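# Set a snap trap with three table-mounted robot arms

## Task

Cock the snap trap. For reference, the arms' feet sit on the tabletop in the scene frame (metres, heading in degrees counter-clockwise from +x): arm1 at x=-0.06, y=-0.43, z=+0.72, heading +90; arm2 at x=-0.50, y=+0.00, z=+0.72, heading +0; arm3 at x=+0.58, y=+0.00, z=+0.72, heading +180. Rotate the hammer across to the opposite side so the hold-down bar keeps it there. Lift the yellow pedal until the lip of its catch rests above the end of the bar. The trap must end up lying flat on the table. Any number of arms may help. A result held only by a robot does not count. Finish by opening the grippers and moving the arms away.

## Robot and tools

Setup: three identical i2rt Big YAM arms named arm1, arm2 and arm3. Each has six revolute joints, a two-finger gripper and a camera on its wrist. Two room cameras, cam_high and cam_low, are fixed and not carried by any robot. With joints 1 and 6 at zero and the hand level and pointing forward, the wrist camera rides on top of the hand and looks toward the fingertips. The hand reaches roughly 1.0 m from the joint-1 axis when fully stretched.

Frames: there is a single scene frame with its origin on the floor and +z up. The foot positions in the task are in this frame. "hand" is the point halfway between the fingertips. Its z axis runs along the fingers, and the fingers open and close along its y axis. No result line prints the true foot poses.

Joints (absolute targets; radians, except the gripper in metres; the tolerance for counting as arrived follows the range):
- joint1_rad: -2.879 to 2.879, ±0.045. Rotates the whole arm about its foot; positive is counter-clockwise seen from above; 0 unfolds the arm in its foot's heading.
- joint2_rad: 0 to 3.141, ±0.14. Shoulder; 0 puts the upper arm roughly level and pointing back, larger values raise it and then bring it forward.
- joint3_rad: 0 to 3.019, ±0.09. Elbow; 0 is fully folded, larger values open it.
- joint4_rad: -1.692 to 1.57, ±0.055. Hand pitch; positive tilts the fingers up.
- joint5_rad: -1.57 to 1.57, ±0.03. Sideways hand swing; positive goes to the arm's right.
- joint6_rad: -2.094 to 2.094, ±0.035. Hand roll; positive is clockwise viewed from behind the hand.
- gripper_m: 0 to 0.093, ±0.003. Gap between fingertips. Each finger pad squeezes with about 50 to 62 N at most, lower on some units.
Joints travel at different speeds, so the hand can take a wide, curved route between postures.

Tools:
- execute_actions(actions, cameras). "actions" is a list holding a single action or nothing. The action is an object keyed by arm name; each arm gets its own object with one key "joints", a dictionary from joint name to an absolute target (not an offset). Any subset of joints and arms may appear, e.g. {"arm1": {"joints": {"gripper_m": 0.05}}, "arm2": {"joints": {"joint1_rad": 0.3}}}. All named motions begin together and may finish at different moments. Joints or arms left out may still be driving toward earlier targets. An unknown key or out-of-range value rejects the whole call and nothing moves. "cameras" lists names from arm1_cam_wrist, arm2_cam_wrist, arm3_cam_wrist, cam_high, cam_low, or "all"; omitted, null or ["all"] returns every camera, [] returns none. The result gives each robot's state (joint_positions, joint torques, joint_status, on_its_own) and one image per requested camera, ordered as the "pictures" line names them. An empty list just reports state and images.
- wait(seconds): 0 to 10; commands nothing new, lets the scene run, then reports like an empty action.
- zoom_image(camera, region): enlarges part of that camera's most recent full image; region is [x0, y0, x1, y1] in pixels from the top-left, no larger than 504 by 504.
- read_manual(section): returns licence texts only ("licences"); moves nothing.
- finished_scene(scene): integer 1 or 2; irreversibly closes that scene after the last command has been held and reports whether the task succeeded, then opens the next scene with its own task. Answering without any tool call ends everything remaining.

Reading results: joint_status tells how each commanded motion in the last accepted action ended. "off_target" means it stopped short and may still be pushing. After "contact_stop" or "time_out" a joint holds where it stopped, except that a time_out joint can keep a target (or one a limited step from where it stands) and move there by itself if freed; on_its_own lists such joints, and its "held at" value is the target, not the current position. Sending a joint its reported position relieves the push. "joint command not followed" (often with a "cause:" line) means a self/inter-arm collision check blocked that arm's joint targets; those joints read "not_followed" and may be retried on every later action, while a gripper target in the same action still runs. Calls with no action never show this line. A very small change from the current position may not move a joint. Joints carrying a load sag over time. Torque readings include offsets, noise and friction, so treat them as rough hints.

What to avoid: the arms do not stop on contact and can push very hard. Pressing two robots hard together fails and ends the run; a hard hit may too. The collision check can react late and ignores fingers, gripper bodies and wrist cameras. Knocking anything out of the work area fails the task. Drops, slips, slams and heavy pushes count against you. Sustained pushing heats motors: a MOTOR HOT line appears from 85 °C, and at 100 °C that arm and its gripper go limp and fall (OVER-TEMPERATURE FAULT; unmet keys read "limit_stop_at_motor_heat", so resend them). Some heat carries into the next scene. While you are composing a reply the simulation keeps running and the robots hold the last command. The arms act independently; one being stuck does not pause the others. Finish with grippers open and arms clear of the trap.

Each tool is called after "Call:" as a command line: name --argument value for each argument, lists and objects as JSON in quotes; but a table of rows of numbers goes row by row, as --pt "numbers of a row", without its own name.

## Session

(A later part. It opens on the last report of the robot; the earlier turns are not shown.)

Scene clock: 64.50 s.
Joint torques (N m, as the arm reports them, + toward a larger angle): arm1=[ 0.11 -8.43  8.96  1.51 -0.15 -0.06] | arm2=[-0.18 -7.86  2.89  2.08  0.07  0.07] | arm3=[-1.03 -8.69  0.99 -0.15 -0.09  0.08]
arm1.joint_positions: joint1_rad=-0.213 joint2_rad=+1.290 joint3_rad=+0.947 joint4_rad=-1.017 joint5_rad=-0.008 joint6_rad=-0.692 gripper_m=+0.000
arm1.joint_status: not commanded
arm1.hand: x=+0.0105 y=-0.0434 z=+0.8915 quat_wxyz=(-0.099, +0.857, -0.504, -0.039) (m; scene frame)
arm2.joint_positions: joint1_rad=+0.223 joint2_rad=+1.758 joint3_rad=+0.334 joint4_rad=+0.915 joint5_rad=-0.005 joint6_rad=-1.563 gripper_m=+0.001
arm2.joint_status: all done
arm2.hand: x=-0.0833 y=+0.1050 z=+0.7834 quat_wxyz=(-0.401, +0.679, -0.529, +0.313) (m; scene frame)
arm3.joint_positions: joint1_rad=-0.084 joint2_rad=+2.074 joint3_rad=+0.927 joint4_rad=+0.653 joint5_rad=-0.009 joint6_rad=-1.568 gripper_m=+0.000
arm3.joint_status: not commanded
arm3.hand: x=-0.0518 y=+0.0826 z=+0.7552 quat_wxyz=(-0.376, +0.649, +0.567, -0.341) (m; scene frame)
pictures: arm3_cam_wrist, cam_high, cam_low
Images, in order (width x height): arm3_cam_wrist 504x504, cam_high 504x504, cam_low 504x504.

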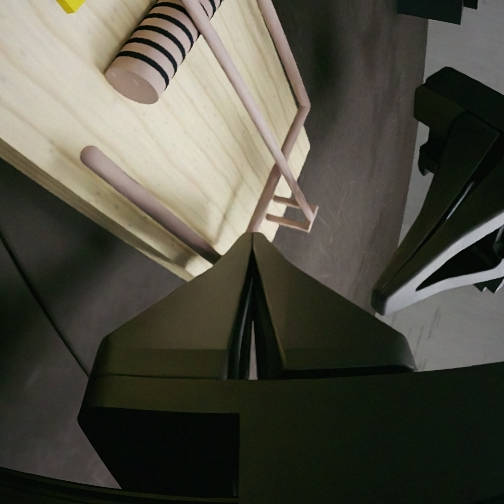

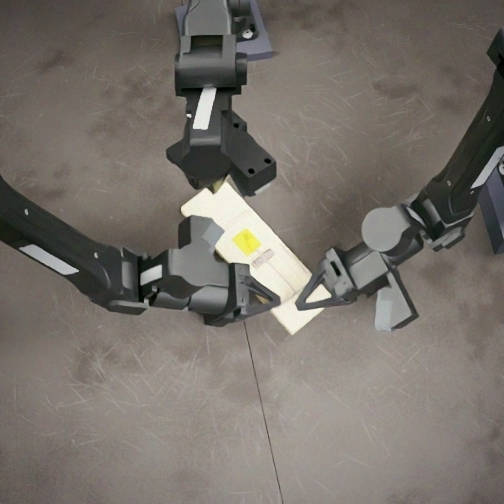

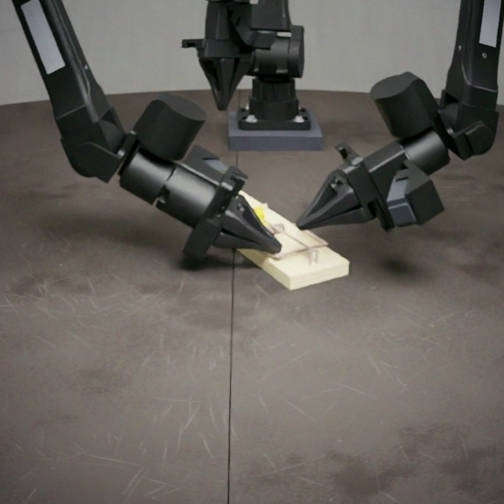

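Call:
execute_actions --actions '[{"arm2":{"joints":{"joint1_rad":-0.10,"joint2_rad":1.66}},"arm1":{"joints":{"joint2_rad":0.6,"joint3_rad":1.3,"joint4_rad":-1.5,"joint1_rad":0,"joint6_rad":0}}}]' --cameras '[]'

Call:
execute_actions --actions '[{"arm2":{"joints":{"joint3_rad":0.555,"joint4_rad":0.42}}}]' --cameras '["cam_high","arm2_cam_wrist","cam_low"]'

Scene clock: 66.37 s.
Joint torques (N m, as the arm reports them, + toward a larger angle): arm1=[-0.18  2.16  8.    1.25  0.04  0.12] | arm2=[-0.28 -7.53  3.76  2.12  0.08  0.06] | arm3=[-0.99 -8.68  1.   -0.15 -0.09  0.09]
arm1.joint_positions: joint1_rad=+0.002 joint2_rad=+0.601 joint3_rad=+1.302 joint4_rad=-1.486 joint5_rad=-0.010 joint6_rad=-0.009 gripper_m=+0.000
arm1.joint_status: all done
arm1.hand: x=-0.0698 y=-0.2176 z=+1.2198 quat_wxyz=(-0.266, +0.668, -0.638, -0.276) (m; scene frame)
arm2.joint_positions: joint1_rad=-0.095 joint2_rad=+1.659 joint3_rad=+0.334 joint4_rad=+0.915 joint5_rad=-0.005 joint6_rad=-1.563 gripper_m=+0.001
arm2.joint_status: all done
arm2.hand: x=-0.0600 y=-0.0313 z=+0.8253 quat_wxyz=(-0.376, +0.569, -0.611, +0.403) (m; scene frame)
arm3.joint_positions: joint1_rad=-0.084 joint2_rad=+2.074 joint3_rad=+0.927 joint4_rad=+0.653 joint5_rad=-0.009 joint6_rad=-1.568 gripper_m=+0.000
arm3.joint_status: not commanded
arm3.hand: x=-0.0518 y=+0.0826 z=+0.7552 quat_wxyz=(-0.376, +0.649, +0.567, -0.341) (m; scene frame)
pictures: none
No camera images: the call's "cameras" was empty. Leave "cameras" out to get every camera's image.

Scene clock: 67.57 s.
Joint torques (N m, as the arm reports them, + toward a larger angle): arm1=[0.56 1.18 7.9  1.17 0.01 0.14] | arm2=[ 0.07 -8.9   6.48  1.72  0.03  0.05] | arm3=[-1.01 -8.67  0.99 -0.15 -0.09  0.08]
arm1.joint_positions: joint1_rad=+0.002 joint2_rad=+0.601 joint3_rad=+1.302 joint4_rad=-1.486 joint5_rad=-0.010 joint6_rad=-0.008 gripper_m=+0.000
arm1.joint_status: not commanded
arm1.hand: x=-0.0698 y=-0.2176 z=+1.2198 quat_wxyz=(-0.266, +0.668, -0.638, -0.277) (m; scene frame)
arm2.joint_positions: joint1_rad=-0.095 joint2_rad=+1.660 joint3_rad=+0.540 joint4_rad=+0.430 joint5_rad=-0.005 joint6_rad=-1.563 gripper_m=+0.001
arm2.joint_status: all done
arm2.hand: x=-0.0221 y=-0.0343 z=+0.7939 quat_wxyz=(-0.293, +0.615, -0.662, +0.314) (m; scene frame)
arm3.joint_positions: joint1_rad=-0.084 joint2_rad=+2.074 joint3_rad=+0.927 joint4_rad=+0.653 joint5_rad=-0.009 joint6_rad=-1.568 gripper_m=+0.000
arm3.joint_status: not commanded
arm3.hand: x=-0.0518 y=+0.0826 z=+0.7552 quat_wxyz=(-0.376, +0.649, +0.567, -0.341) (m; scene frame)
pictures: arm2_cam_wrist, cam_high, cam_low
Images, in order (width x height): arm2_cam_wrist 504x504, cam_high 504x504, cam_low 504x504.

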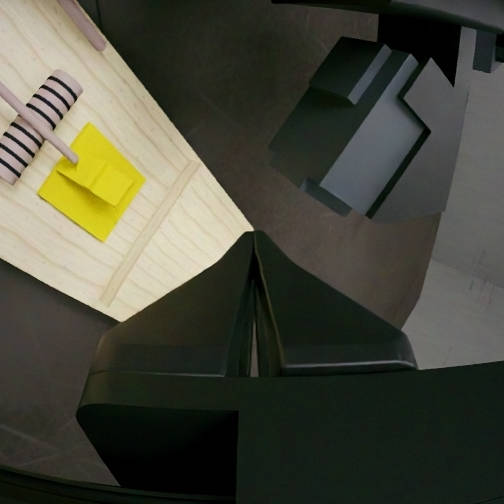

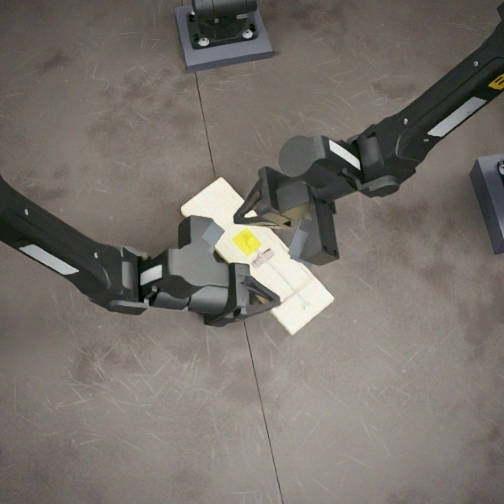

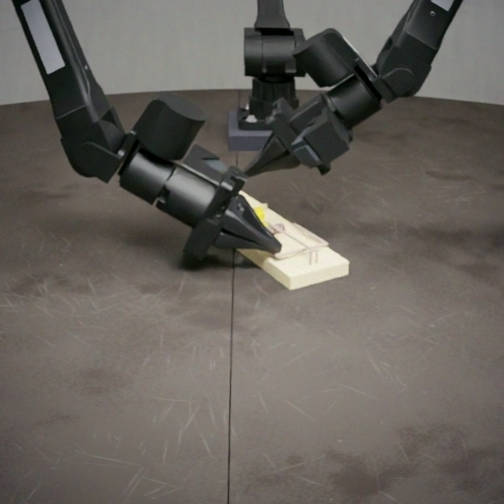

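Call:
execute_actions --actions '[{"arm2":{"joints":{"joint2_rad":1.735}}}]' --cameras '["cam_high","arm2_cam_wrist","cam_low"]'

Call:
zoom_image --camera "cam_low" --region '[220, 160, 360, 290]'

Scene clock: 68.47 s.
Joint torques (N m, as the arm reports them, + toward a larger angle): arm1=[-1.17  1.44  7.77  1.24 -0.03  0.12] | arm2=[ -0.07 -10.14   5.85   1.68   0.04   0.03] | arm3=[-1.02 -8.71  0.99 -0.14 -0.09  0.09]
arm1.joint_positions: joint1_rad=+0.002 joint2_rad=+0.601 joint3_rad=+1.302 joint4_rad=-1.486 joint5_rad=-0.010 joint6_rad=-0.008 gripper_m=+0.000
arm1.joint_status: not commanded
arm1.hand: x=-0.0698 y=-0.2176 z=+1.2198 quat_wxyz=(-0.266, +0.668, -0.638, -0.277) (m; scene frame)
arm2.joint_positions: joint1_rad=-0.095 joint2_rad=+1.741 joint3_rad=+0.540 joint4_rad=+0.427 joint5_rad=-0.005 joint6_rad=-1.563 gripper_m=+0.001
arm2.joint_status: all done
arm2.hand: x=-0.0344 y=-0.0337 z=+0.7564 quat_wxyz=(-0.266, +0.626, -0.675, +0.286) (m; scene frame)
arm3.joint_positions: joint1_rad=-0.084 joint2_rad=+2.074 joint3_rad=+0.927 joint4_rad=+0.653 joint5_rad=-0.009 joint6_rad=-1.568 gripper_m=+0.000
arm3.joint_status: not commanded
arm3.hand: x=-0.0518 y=+0.0826 z=+0.7552 quat_wxyz=(-0.376, +0.649, +0.567, -0.341) (m; scene frame)
pictures: arm2_cam_wrist, cam_high, cam_low
Images, in order (width x height): arm2_cam_wrist 504x504, cam_high 504x504, cam_low 504x504.

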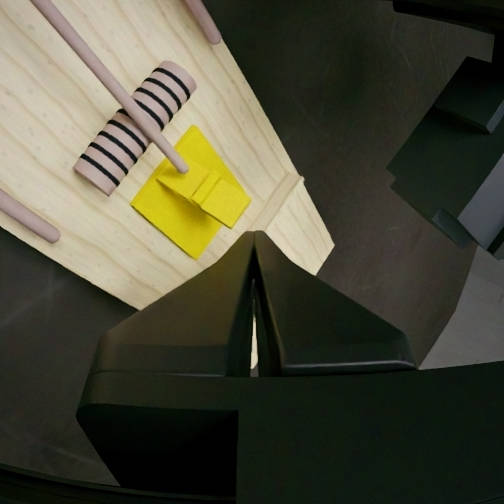

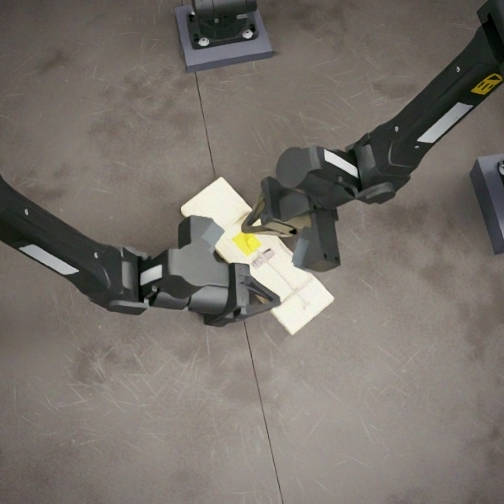

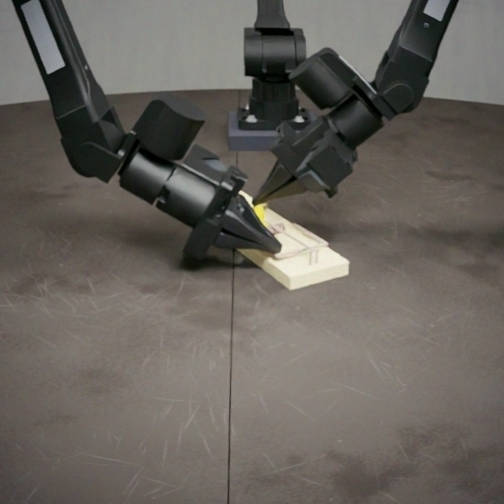

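Region (220, 160, 360, 290) of cam_low's 504x504 image, scaled by 3.600, with more detail than that image has; it fills the top 468 rows of this view, and the rest is white.

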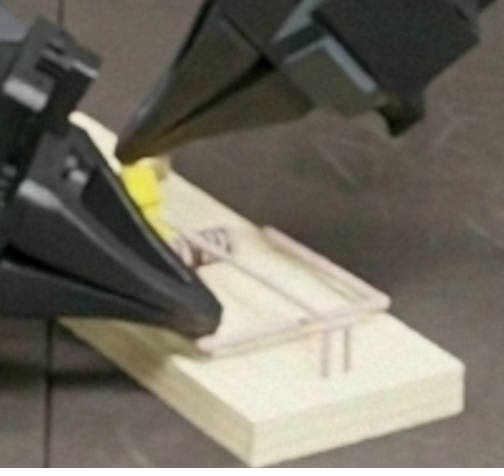

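Call:
execute_actions --actions '[{"arm2":{"joints":{"joint2_rad":1.76,"joint1_rad":-0.055}}}]' --cameras '["arm2_cam_wrist","cam_low"]'

Call:
zoom_image --camera "cam_low" --region '[220, 160, 360, 290]'

Scene clock: 69.10 s.
Joint torques (N m, as the arm reports them, + toward a larger angle): arm1=[0.99 0.94 7.76 0.92 0.   0.12] | arm2=[ 2.13 -8.48  5.71  1.76 -0.26  0.04] | arm3=[-1.04 -8.87  0.98 -0.15 -0.08  0.09]
arm1.joint_positions: joint1_rad=+0.002 joint2_rad=+0.601 joint3_rad=+1.302 joint4_rad=-1.486 joint5_rad=-0.010 joint6_rad=-0.008 gripper_m=+0.000
arm1.joint_status: not commanded
arm1.hand: x=-0.0698 y=-0.2176 z=+1.2198 quat_wxyz=(-0.266, +0.668, -0.638, -0.277) (m; scene frame)
arm2.joint_positions: joint1_rad=-0.073 joint2_rad=+1.752 joint3_rad=+0.540 joint4_rad=+0.427 joint5_rad=+0.003 joint6_rad=-1.564 gripper_m=+0.001
arm2.joint_status: all done
arm2.hand: x=-0.0357 y=-0.0245 z=+0.7516 quat_wxyz=(-0.263, +0.634, -0.670, +0.282) (m; scene frame)
arm3.joint_positions: joint1_rad=-0.084 joint2_rad=+2.074 joint3_rad=+0.927 joint4_rad=+0.653 joint5_rad=-0.010 joint6_rad=-1.568 gripper_m=+0.000
arm3.joint_status: not commanded
arm3.hand: x=-0.0518 y=+0.0826 z=+0.7552 quat_wxyz=(-0.376, +0.649, +0.567, -0.341) (m; scene frame)
pictures: arm2_cam_wrist, cam_low
Images, in order (width x height): arm2_cam_wrist 504x504, cam_low 504x504.

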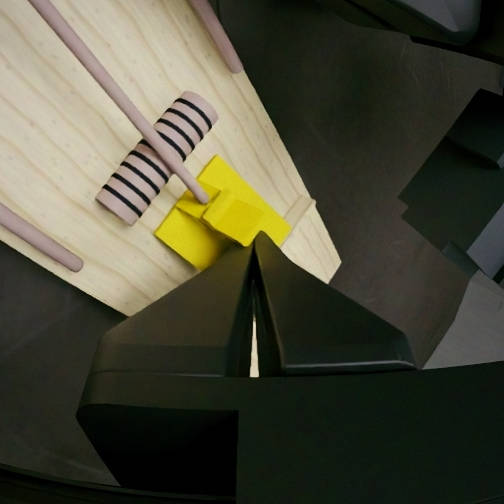

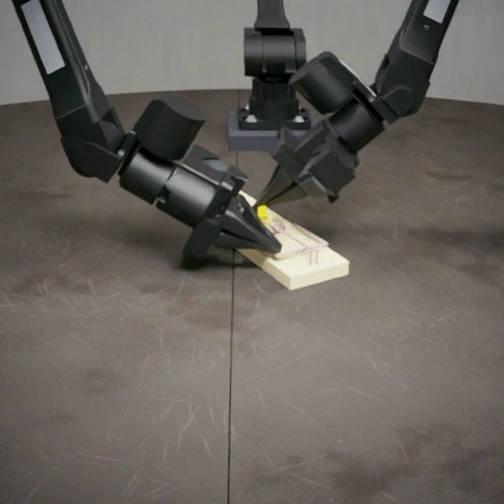

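Region (220, 160, 360, 290) of cam_low's 504x504 image, scaled by 3.600, with more detail than that image has; it fills the top 468 rows of this view, and the rest is white.

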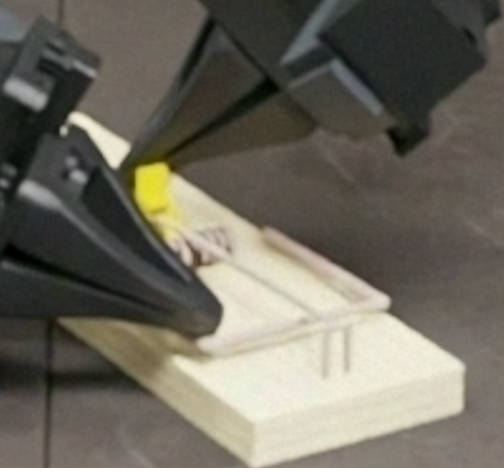

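Call:
execute_actions --actions '[{"arm2":{"joints":{"joint2_rad":1.735,"joint1_rad":-0.05}}}]' --cameras '["arm2_cam_wrist"]'

Call:
zoom_image --camera "arm2_cam_wrist" --region '[100, 80, 320, 300]'

Scene clock: 69.70 s.
Joint torques (N m, as the arm reports them, + toward a larger angle): arm1=[-0.31  0.91  7.77  1.01  0.    0.18] | arm2=[  2.63 -10.6    5.67   1.69  -0.24   0.04] | arm3=[-1.02 -8.71  1.   -0.15 -0.08  0.09]
arm1.joint_positions: joint1_rad=+0.002 joint2_rad=+0.601 joint3_rad=+1.302 joint4_rad=-1.486 joint5_rad=-0.010 joint6_rad=-0.008 gripper_m=+0.000
arm1.joint_status: not commanded
arm1.hand: x=-0.0698 y=-0.2175 z=+1.2198 quat_wxyz=(-0.266, +0.668, -0.638, -0.276) (m; scene frame)
arm2.joint_positions: joint1_rad=-0.072 joint2_rad=+1.748 joint3_rad=+0.540 joint4_rad=+0.427 joint5_rad=+0.003 joint6_rad=-1.564 gripper_m=+0.001
arm2.joint_status: all done
arm2.hand: x=-0.0350 y=-0.0242 z=+0.7533 quat_wxyz=(-0.264, +0.634, -0.669, +0.283) (m; scene frame)
arm3.joint_positions: joint1_rad=-0.084 joint2_rad=+2.074 joint3_rad=+0.927 joint4_rad=+0.653 joint5_rad=-0.010 joint6_rad=-1.568 gripper_m=+0.000
arm3.joint_status: not commanded
arm3.hand: x=-0.0518 y=+0.0826 z=+0.7552 quat_wxyz=(-0.376, +0.649, +0.567, -0.341) (m; scene frame)
pictures: arm2_cam_wrist
Images, in order (width x height): arm2_cam_wrist 504x504.

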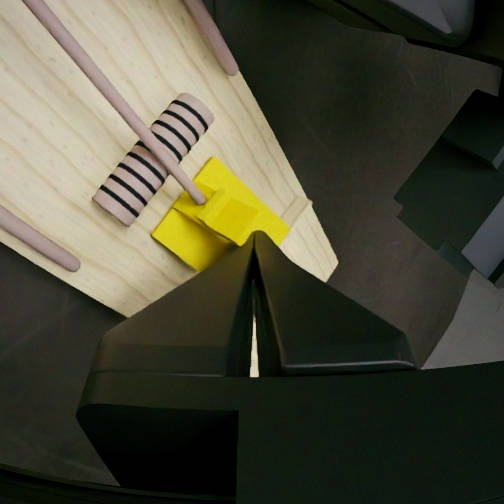

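Region (100, 80, 320, 300) of arm2_cam_wrist's 504x504 image, scaled by 2.291, with more detail than that image has.

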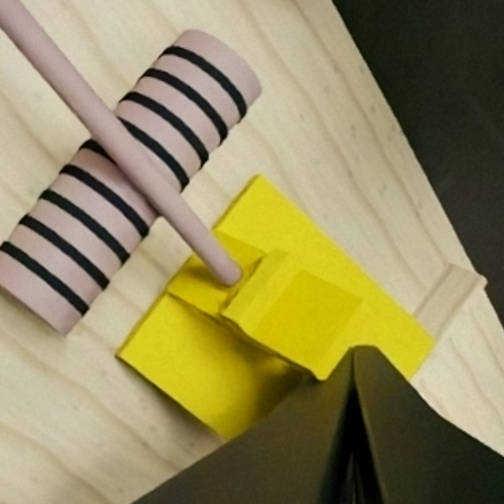

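Looks seated. Ease arm3 gently.

Call:
execute_actions --actions '[{"arm3":{"joints":{"joint2_rad":2.09,"joint3_rad":0.93,"joint4_rad":0.65}}}]' --cameras '["arm2_cam_wrist","arm3_cam_wrist"]'

Call:
execute_actions --actions '[{"arm3":{"joints":{"joint2_rad":2.02}}}]' --cameras '["arm2_cam_wrist","arm3_cam_wrist"]'

Scene clock: 70.43 s.
Joint torques (N m, as the arm reports them, + toward a larger angle): arm1=[-1.12  0.8   7.45  1.12 -0.07  0.1 ] | arm2=[  2.15 -10.49   5.64   1.73  -0.23   0.03] | arm3=[ -1.07 -15.42   4.76   1.01   0.01   0.09]
arm1.joint_positions: joint1_rad=+0.002 joint2_rad=+0.601 joint3_rad=+1.302 joint4_rad=-1.486 joint5_rad=-0.010 joint6_rad=-0.008 gripper_m=+0.000
arm1.joint_status: not commanded
arm1.hand: x=-0.0698 y=-0.2176 z=+1.2198 quat_wxyz=(-0.266, +0.668, -0.638, -0.277) (m; scene frame)
arm2.joint_positions: joint1_rad=-0.067 joint2_rad=+1.748 joint3_rad=+0.540 joint4_rad=+0.427 joint5_rad=+0.003 joint6_rad=-1.564 gripper_m=+0.001
arm2.joint_status: not commanded
arm2.hand: x=-0.0349 y=-0.0221 z=+0.7533 quat_wxyz=(-0.265, +0.635, -0.668, +0.283) (m; scene frame)
arm3.joint_positions: joint1_rad=-0.083 joint2_rad=+2.069 joint3_rad=+0.927 joint4_rad=+0.675 joint5_rad=-0.012 joint6_rad=-1.568 gripper_m=+0.000
arm3.joint_status: all done
arm3.hand: x=-0.0553 y=+0.0823 z=+0.7631 quat_wxyz=(-0.384, +0.643, +0.563, -0.349) (m; scene frame)
pictures: arm2_cam_wrist, arm3_cam_wrist
Images, in order (width x height): arm2_cam_wrist 504x504, arm3_cam_wrist 504x504.

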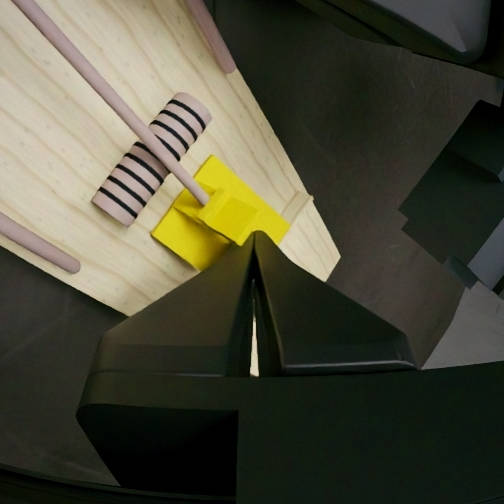

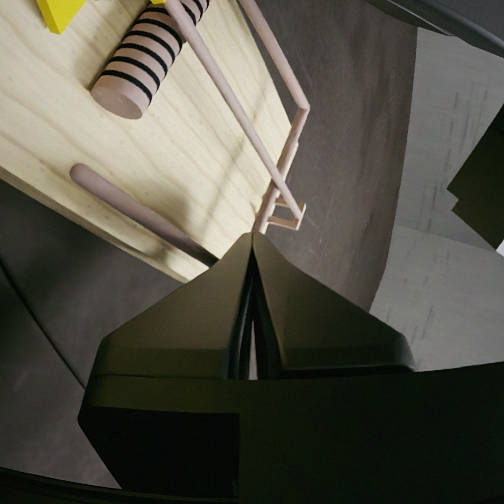

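Scene clock: 71.23 s.
Joint torques (N m, as the arm reports them, + toward a larger angle): arm1=[-0.49  1.04  7.8   1.02 -0.01  0.12] | arm2=[  2.23 -10.36   5.68   1.72  -0.24   0.05] | arm3=[ -1.07 -17.64   5.09   1.4    0.     0.09]
arm1.joint_positions: joint1_rad=+0.002 joint2_rad=+0.601 joint3_rad=+1.302 joint4_rad=-1.486 joint5_rad=-0.010 joint6_rad=-0.008 gripper_m=+0.000
arm1.joint_status: not commanded
arm1.hand: x=-0.0698 y=-0.2175 z=+1.2198 quat_wxyz=(-0.266, +0.668, -0.638, -0.276) (m; scene frame)
arm2.joint_positions: joint1_rad=-0.067 joint2_rad=+1.748 joint3_rad=+0.540 joint4_rad=+0.427 joint5_rad=+0.003 joint6_rad=-1.564 gripper_m=+0.001
arm2.joint_status: not commanded
arm2.hand: x=-0.0349 y=-0.0221 z=+0.7533 quat_wxyz=(-0.265, +0.635, -0.668, +0.283) (m; scene frame)
arm3.joint_positions: joint1_rad=-0.083 joint2_rad=+2.031 joint3_rad=+0.927 joint4_rad=+0.666 joint5_rad=-0.012 joint6_rad=-1.568 gripper_m=+0.000
arm3.joint_status: all done
arm3.hand: x=-0.0602 y=+0.0831 z=+0.7849 quat_wxyz=(-0.394, +0.637, +0.558, -0.357) (m; scene frame)
pictures: arm2_cam_wrist, arm3_cam_wrist
Images, in order (width x height): arm2_cam_wrist 504x504, arm3_cam_wrist 504x504.

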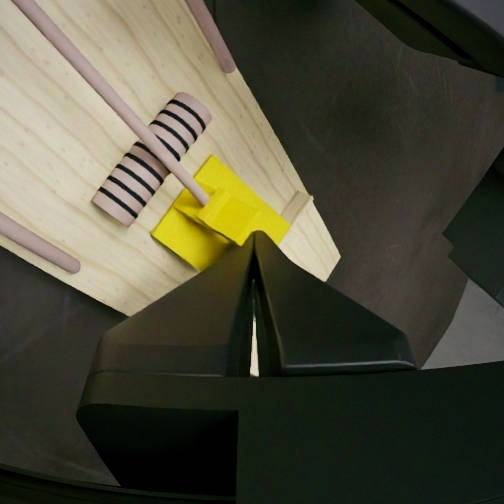

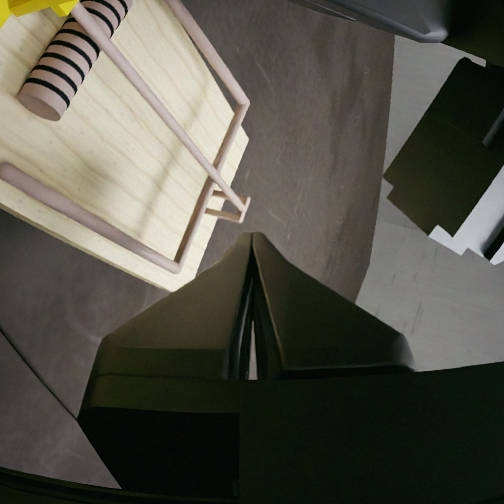

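Call:
execute_actions --actions '[{"arm2":{"joints":{"joint2_rad":1.66,"joint1_rad":-0.075}},"arm3":{"joints":{"joint2_rad":1.9,"joint3_rad":0.7}}}]' --cameras '[]'

Call:
execute_actions --actions '[{"arm2":{"joints":{"joint2_rad":1.2,"joint3_rad":0.4,"joint4_rad":0.0}},"arm3":{"joints":{"joint2_rad":1.3,"joint3_rad":0.5,"joint4_rad":0.0}}}]' --cameras '["cam_low"]'

Call:
zoom_image --camera "cam_low" --region '[180, 160, 360, 300]'

Scene clock: 72.33 s.
Joint torques (N m, as the arm reports them, + toward a larger angle): arm1=[-0.06  1.52  7.71  1.08  0.02  0.06] | arm2=[-0.45 -8.42  6.32  1.87 -0.17  0.03] | arm3=[ -1.1  -13.63   3.86   1.49   0.     0.08]
arm1.joint_positions: joint1_rad=+0.002 joint2_rad=+0.601 joint3_rad=+1.302 joint4_rad=-1.486 joint5_rad=-0.010 joint6_rad=-0.008 gripper_m=+0.000
arm1.joint_status: not commanded
arm1.hand: x=-0.0698 y=-0.2176 z=+1.2198 quat_wxyz=(-0.266, +0.668, -0.638, -0.277) (m; scene frame)
arm2.joint_positions: joint1_rad=-0.067 joint2_rad=+1.660 joint3_rad=+0.540 joint4_rad=+0.427 joint5_rad=+0.000 joint6_rad=-1.564 gripper_m=+0.001
arm2.joint_status: all done
arm2.hand: x=-0.0219 y=-0.0219 z=+0.7931 quat_wxyz=(-0.294, +0.624, -0.654, +0.311) (m; scene frame)
arm3.joint_positions: joint1_rad=-0.083 joint2_rad=+1.895 joint3_rad=+0.704 joint4_rad=+0.663 joint5_rad=-0.012 joint6_rad=-1.568 gripper_m=+0.000
arm3.joint_status: all done
arm3.hand: x=+0.0241 y=+0.0719 z=+0.7804 quat_wxyz=(-0.364, +0.655, +0.573, -0.332) (m; scene frame)
pictures: none
No camera images: the call's "cameras" was empty. Leave "cameras" out to get every camera's image.

Scene clock: 73.63 s.
Joint torques (N m, as the arm reports them, + toward a larger angle): arm1=[-0.92  1.09  7.78  1.16  0.03  0.11] | arm2=[-0.45 -5.21  7.94  1.48 -0.19  0.04] | arm3=[-1.22 -8.62  6.44  1.03 -0.02  0.07]
arm1.joint_positions: joint1_rad=+0.002 joint2_rad=+0.601 joint3_rad=+1.302 joint4_rad=-1.486 joint5_rad=-0.010 joint6_rad=-0.008 gripper_m=+0.000
arm1.joint_status: not commanded
arm1.hand: x=-0.0698 y=-0.2175 z=+1.2198 quat_wxyz=(-0.266, +0.668, -0.638, -0.276) (m; scene frame)
arm2.joint_positions: joint1_rad=-0.067 joint2_rad=+1.199 joint3_rad=+0.392 joint4_rad=+0.010 joint5_rad=+0.000 joint6_rad=-1.564 gripper_m=+0.001
arm2.joint_status: all done
arm2.hand: x=-0.1169 y=-0.0172 z=+0.8483 quat_wxyz=(-0.261, +0.638, -0.670, +0.277) (m; scene frame)
arm3.joint_positions: joint1_rad=-0.083 joint2_rad=+1.300 joint3_rad=+0.502 joint4_rad=+0.017 joint5_rad=-0.012 joint6_rad=-1.568 gripper_m=+0.000
arm3.joint_status: all done
arm3.hand: x=+0.1555 y=+0.0552 z=+0.8601 quat_wxyz=(-0.278, +0.696, +0.610, -0.257) (m; scene frame)
pictures: cam_low
Images, in order (width x height): cam_low 504x504.

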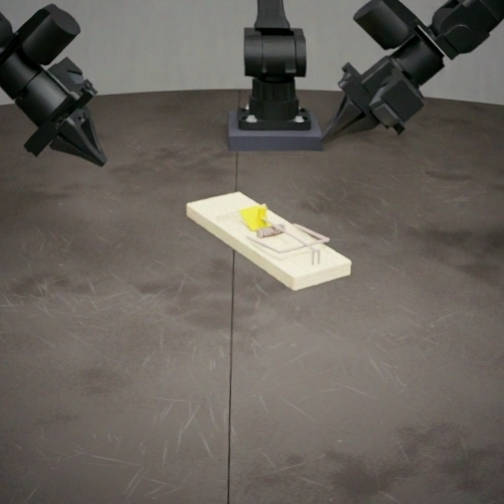

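Region (180, 160, 360, 300) of cam_low's 504x504 image, scaled by 2.800, with more detail than that image has.

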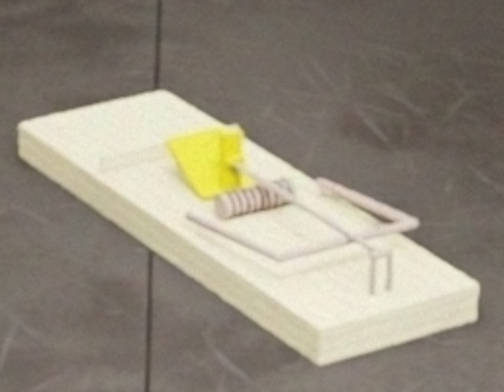

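Call:
finished_scene --scene 1

The scene is finished: the task was done.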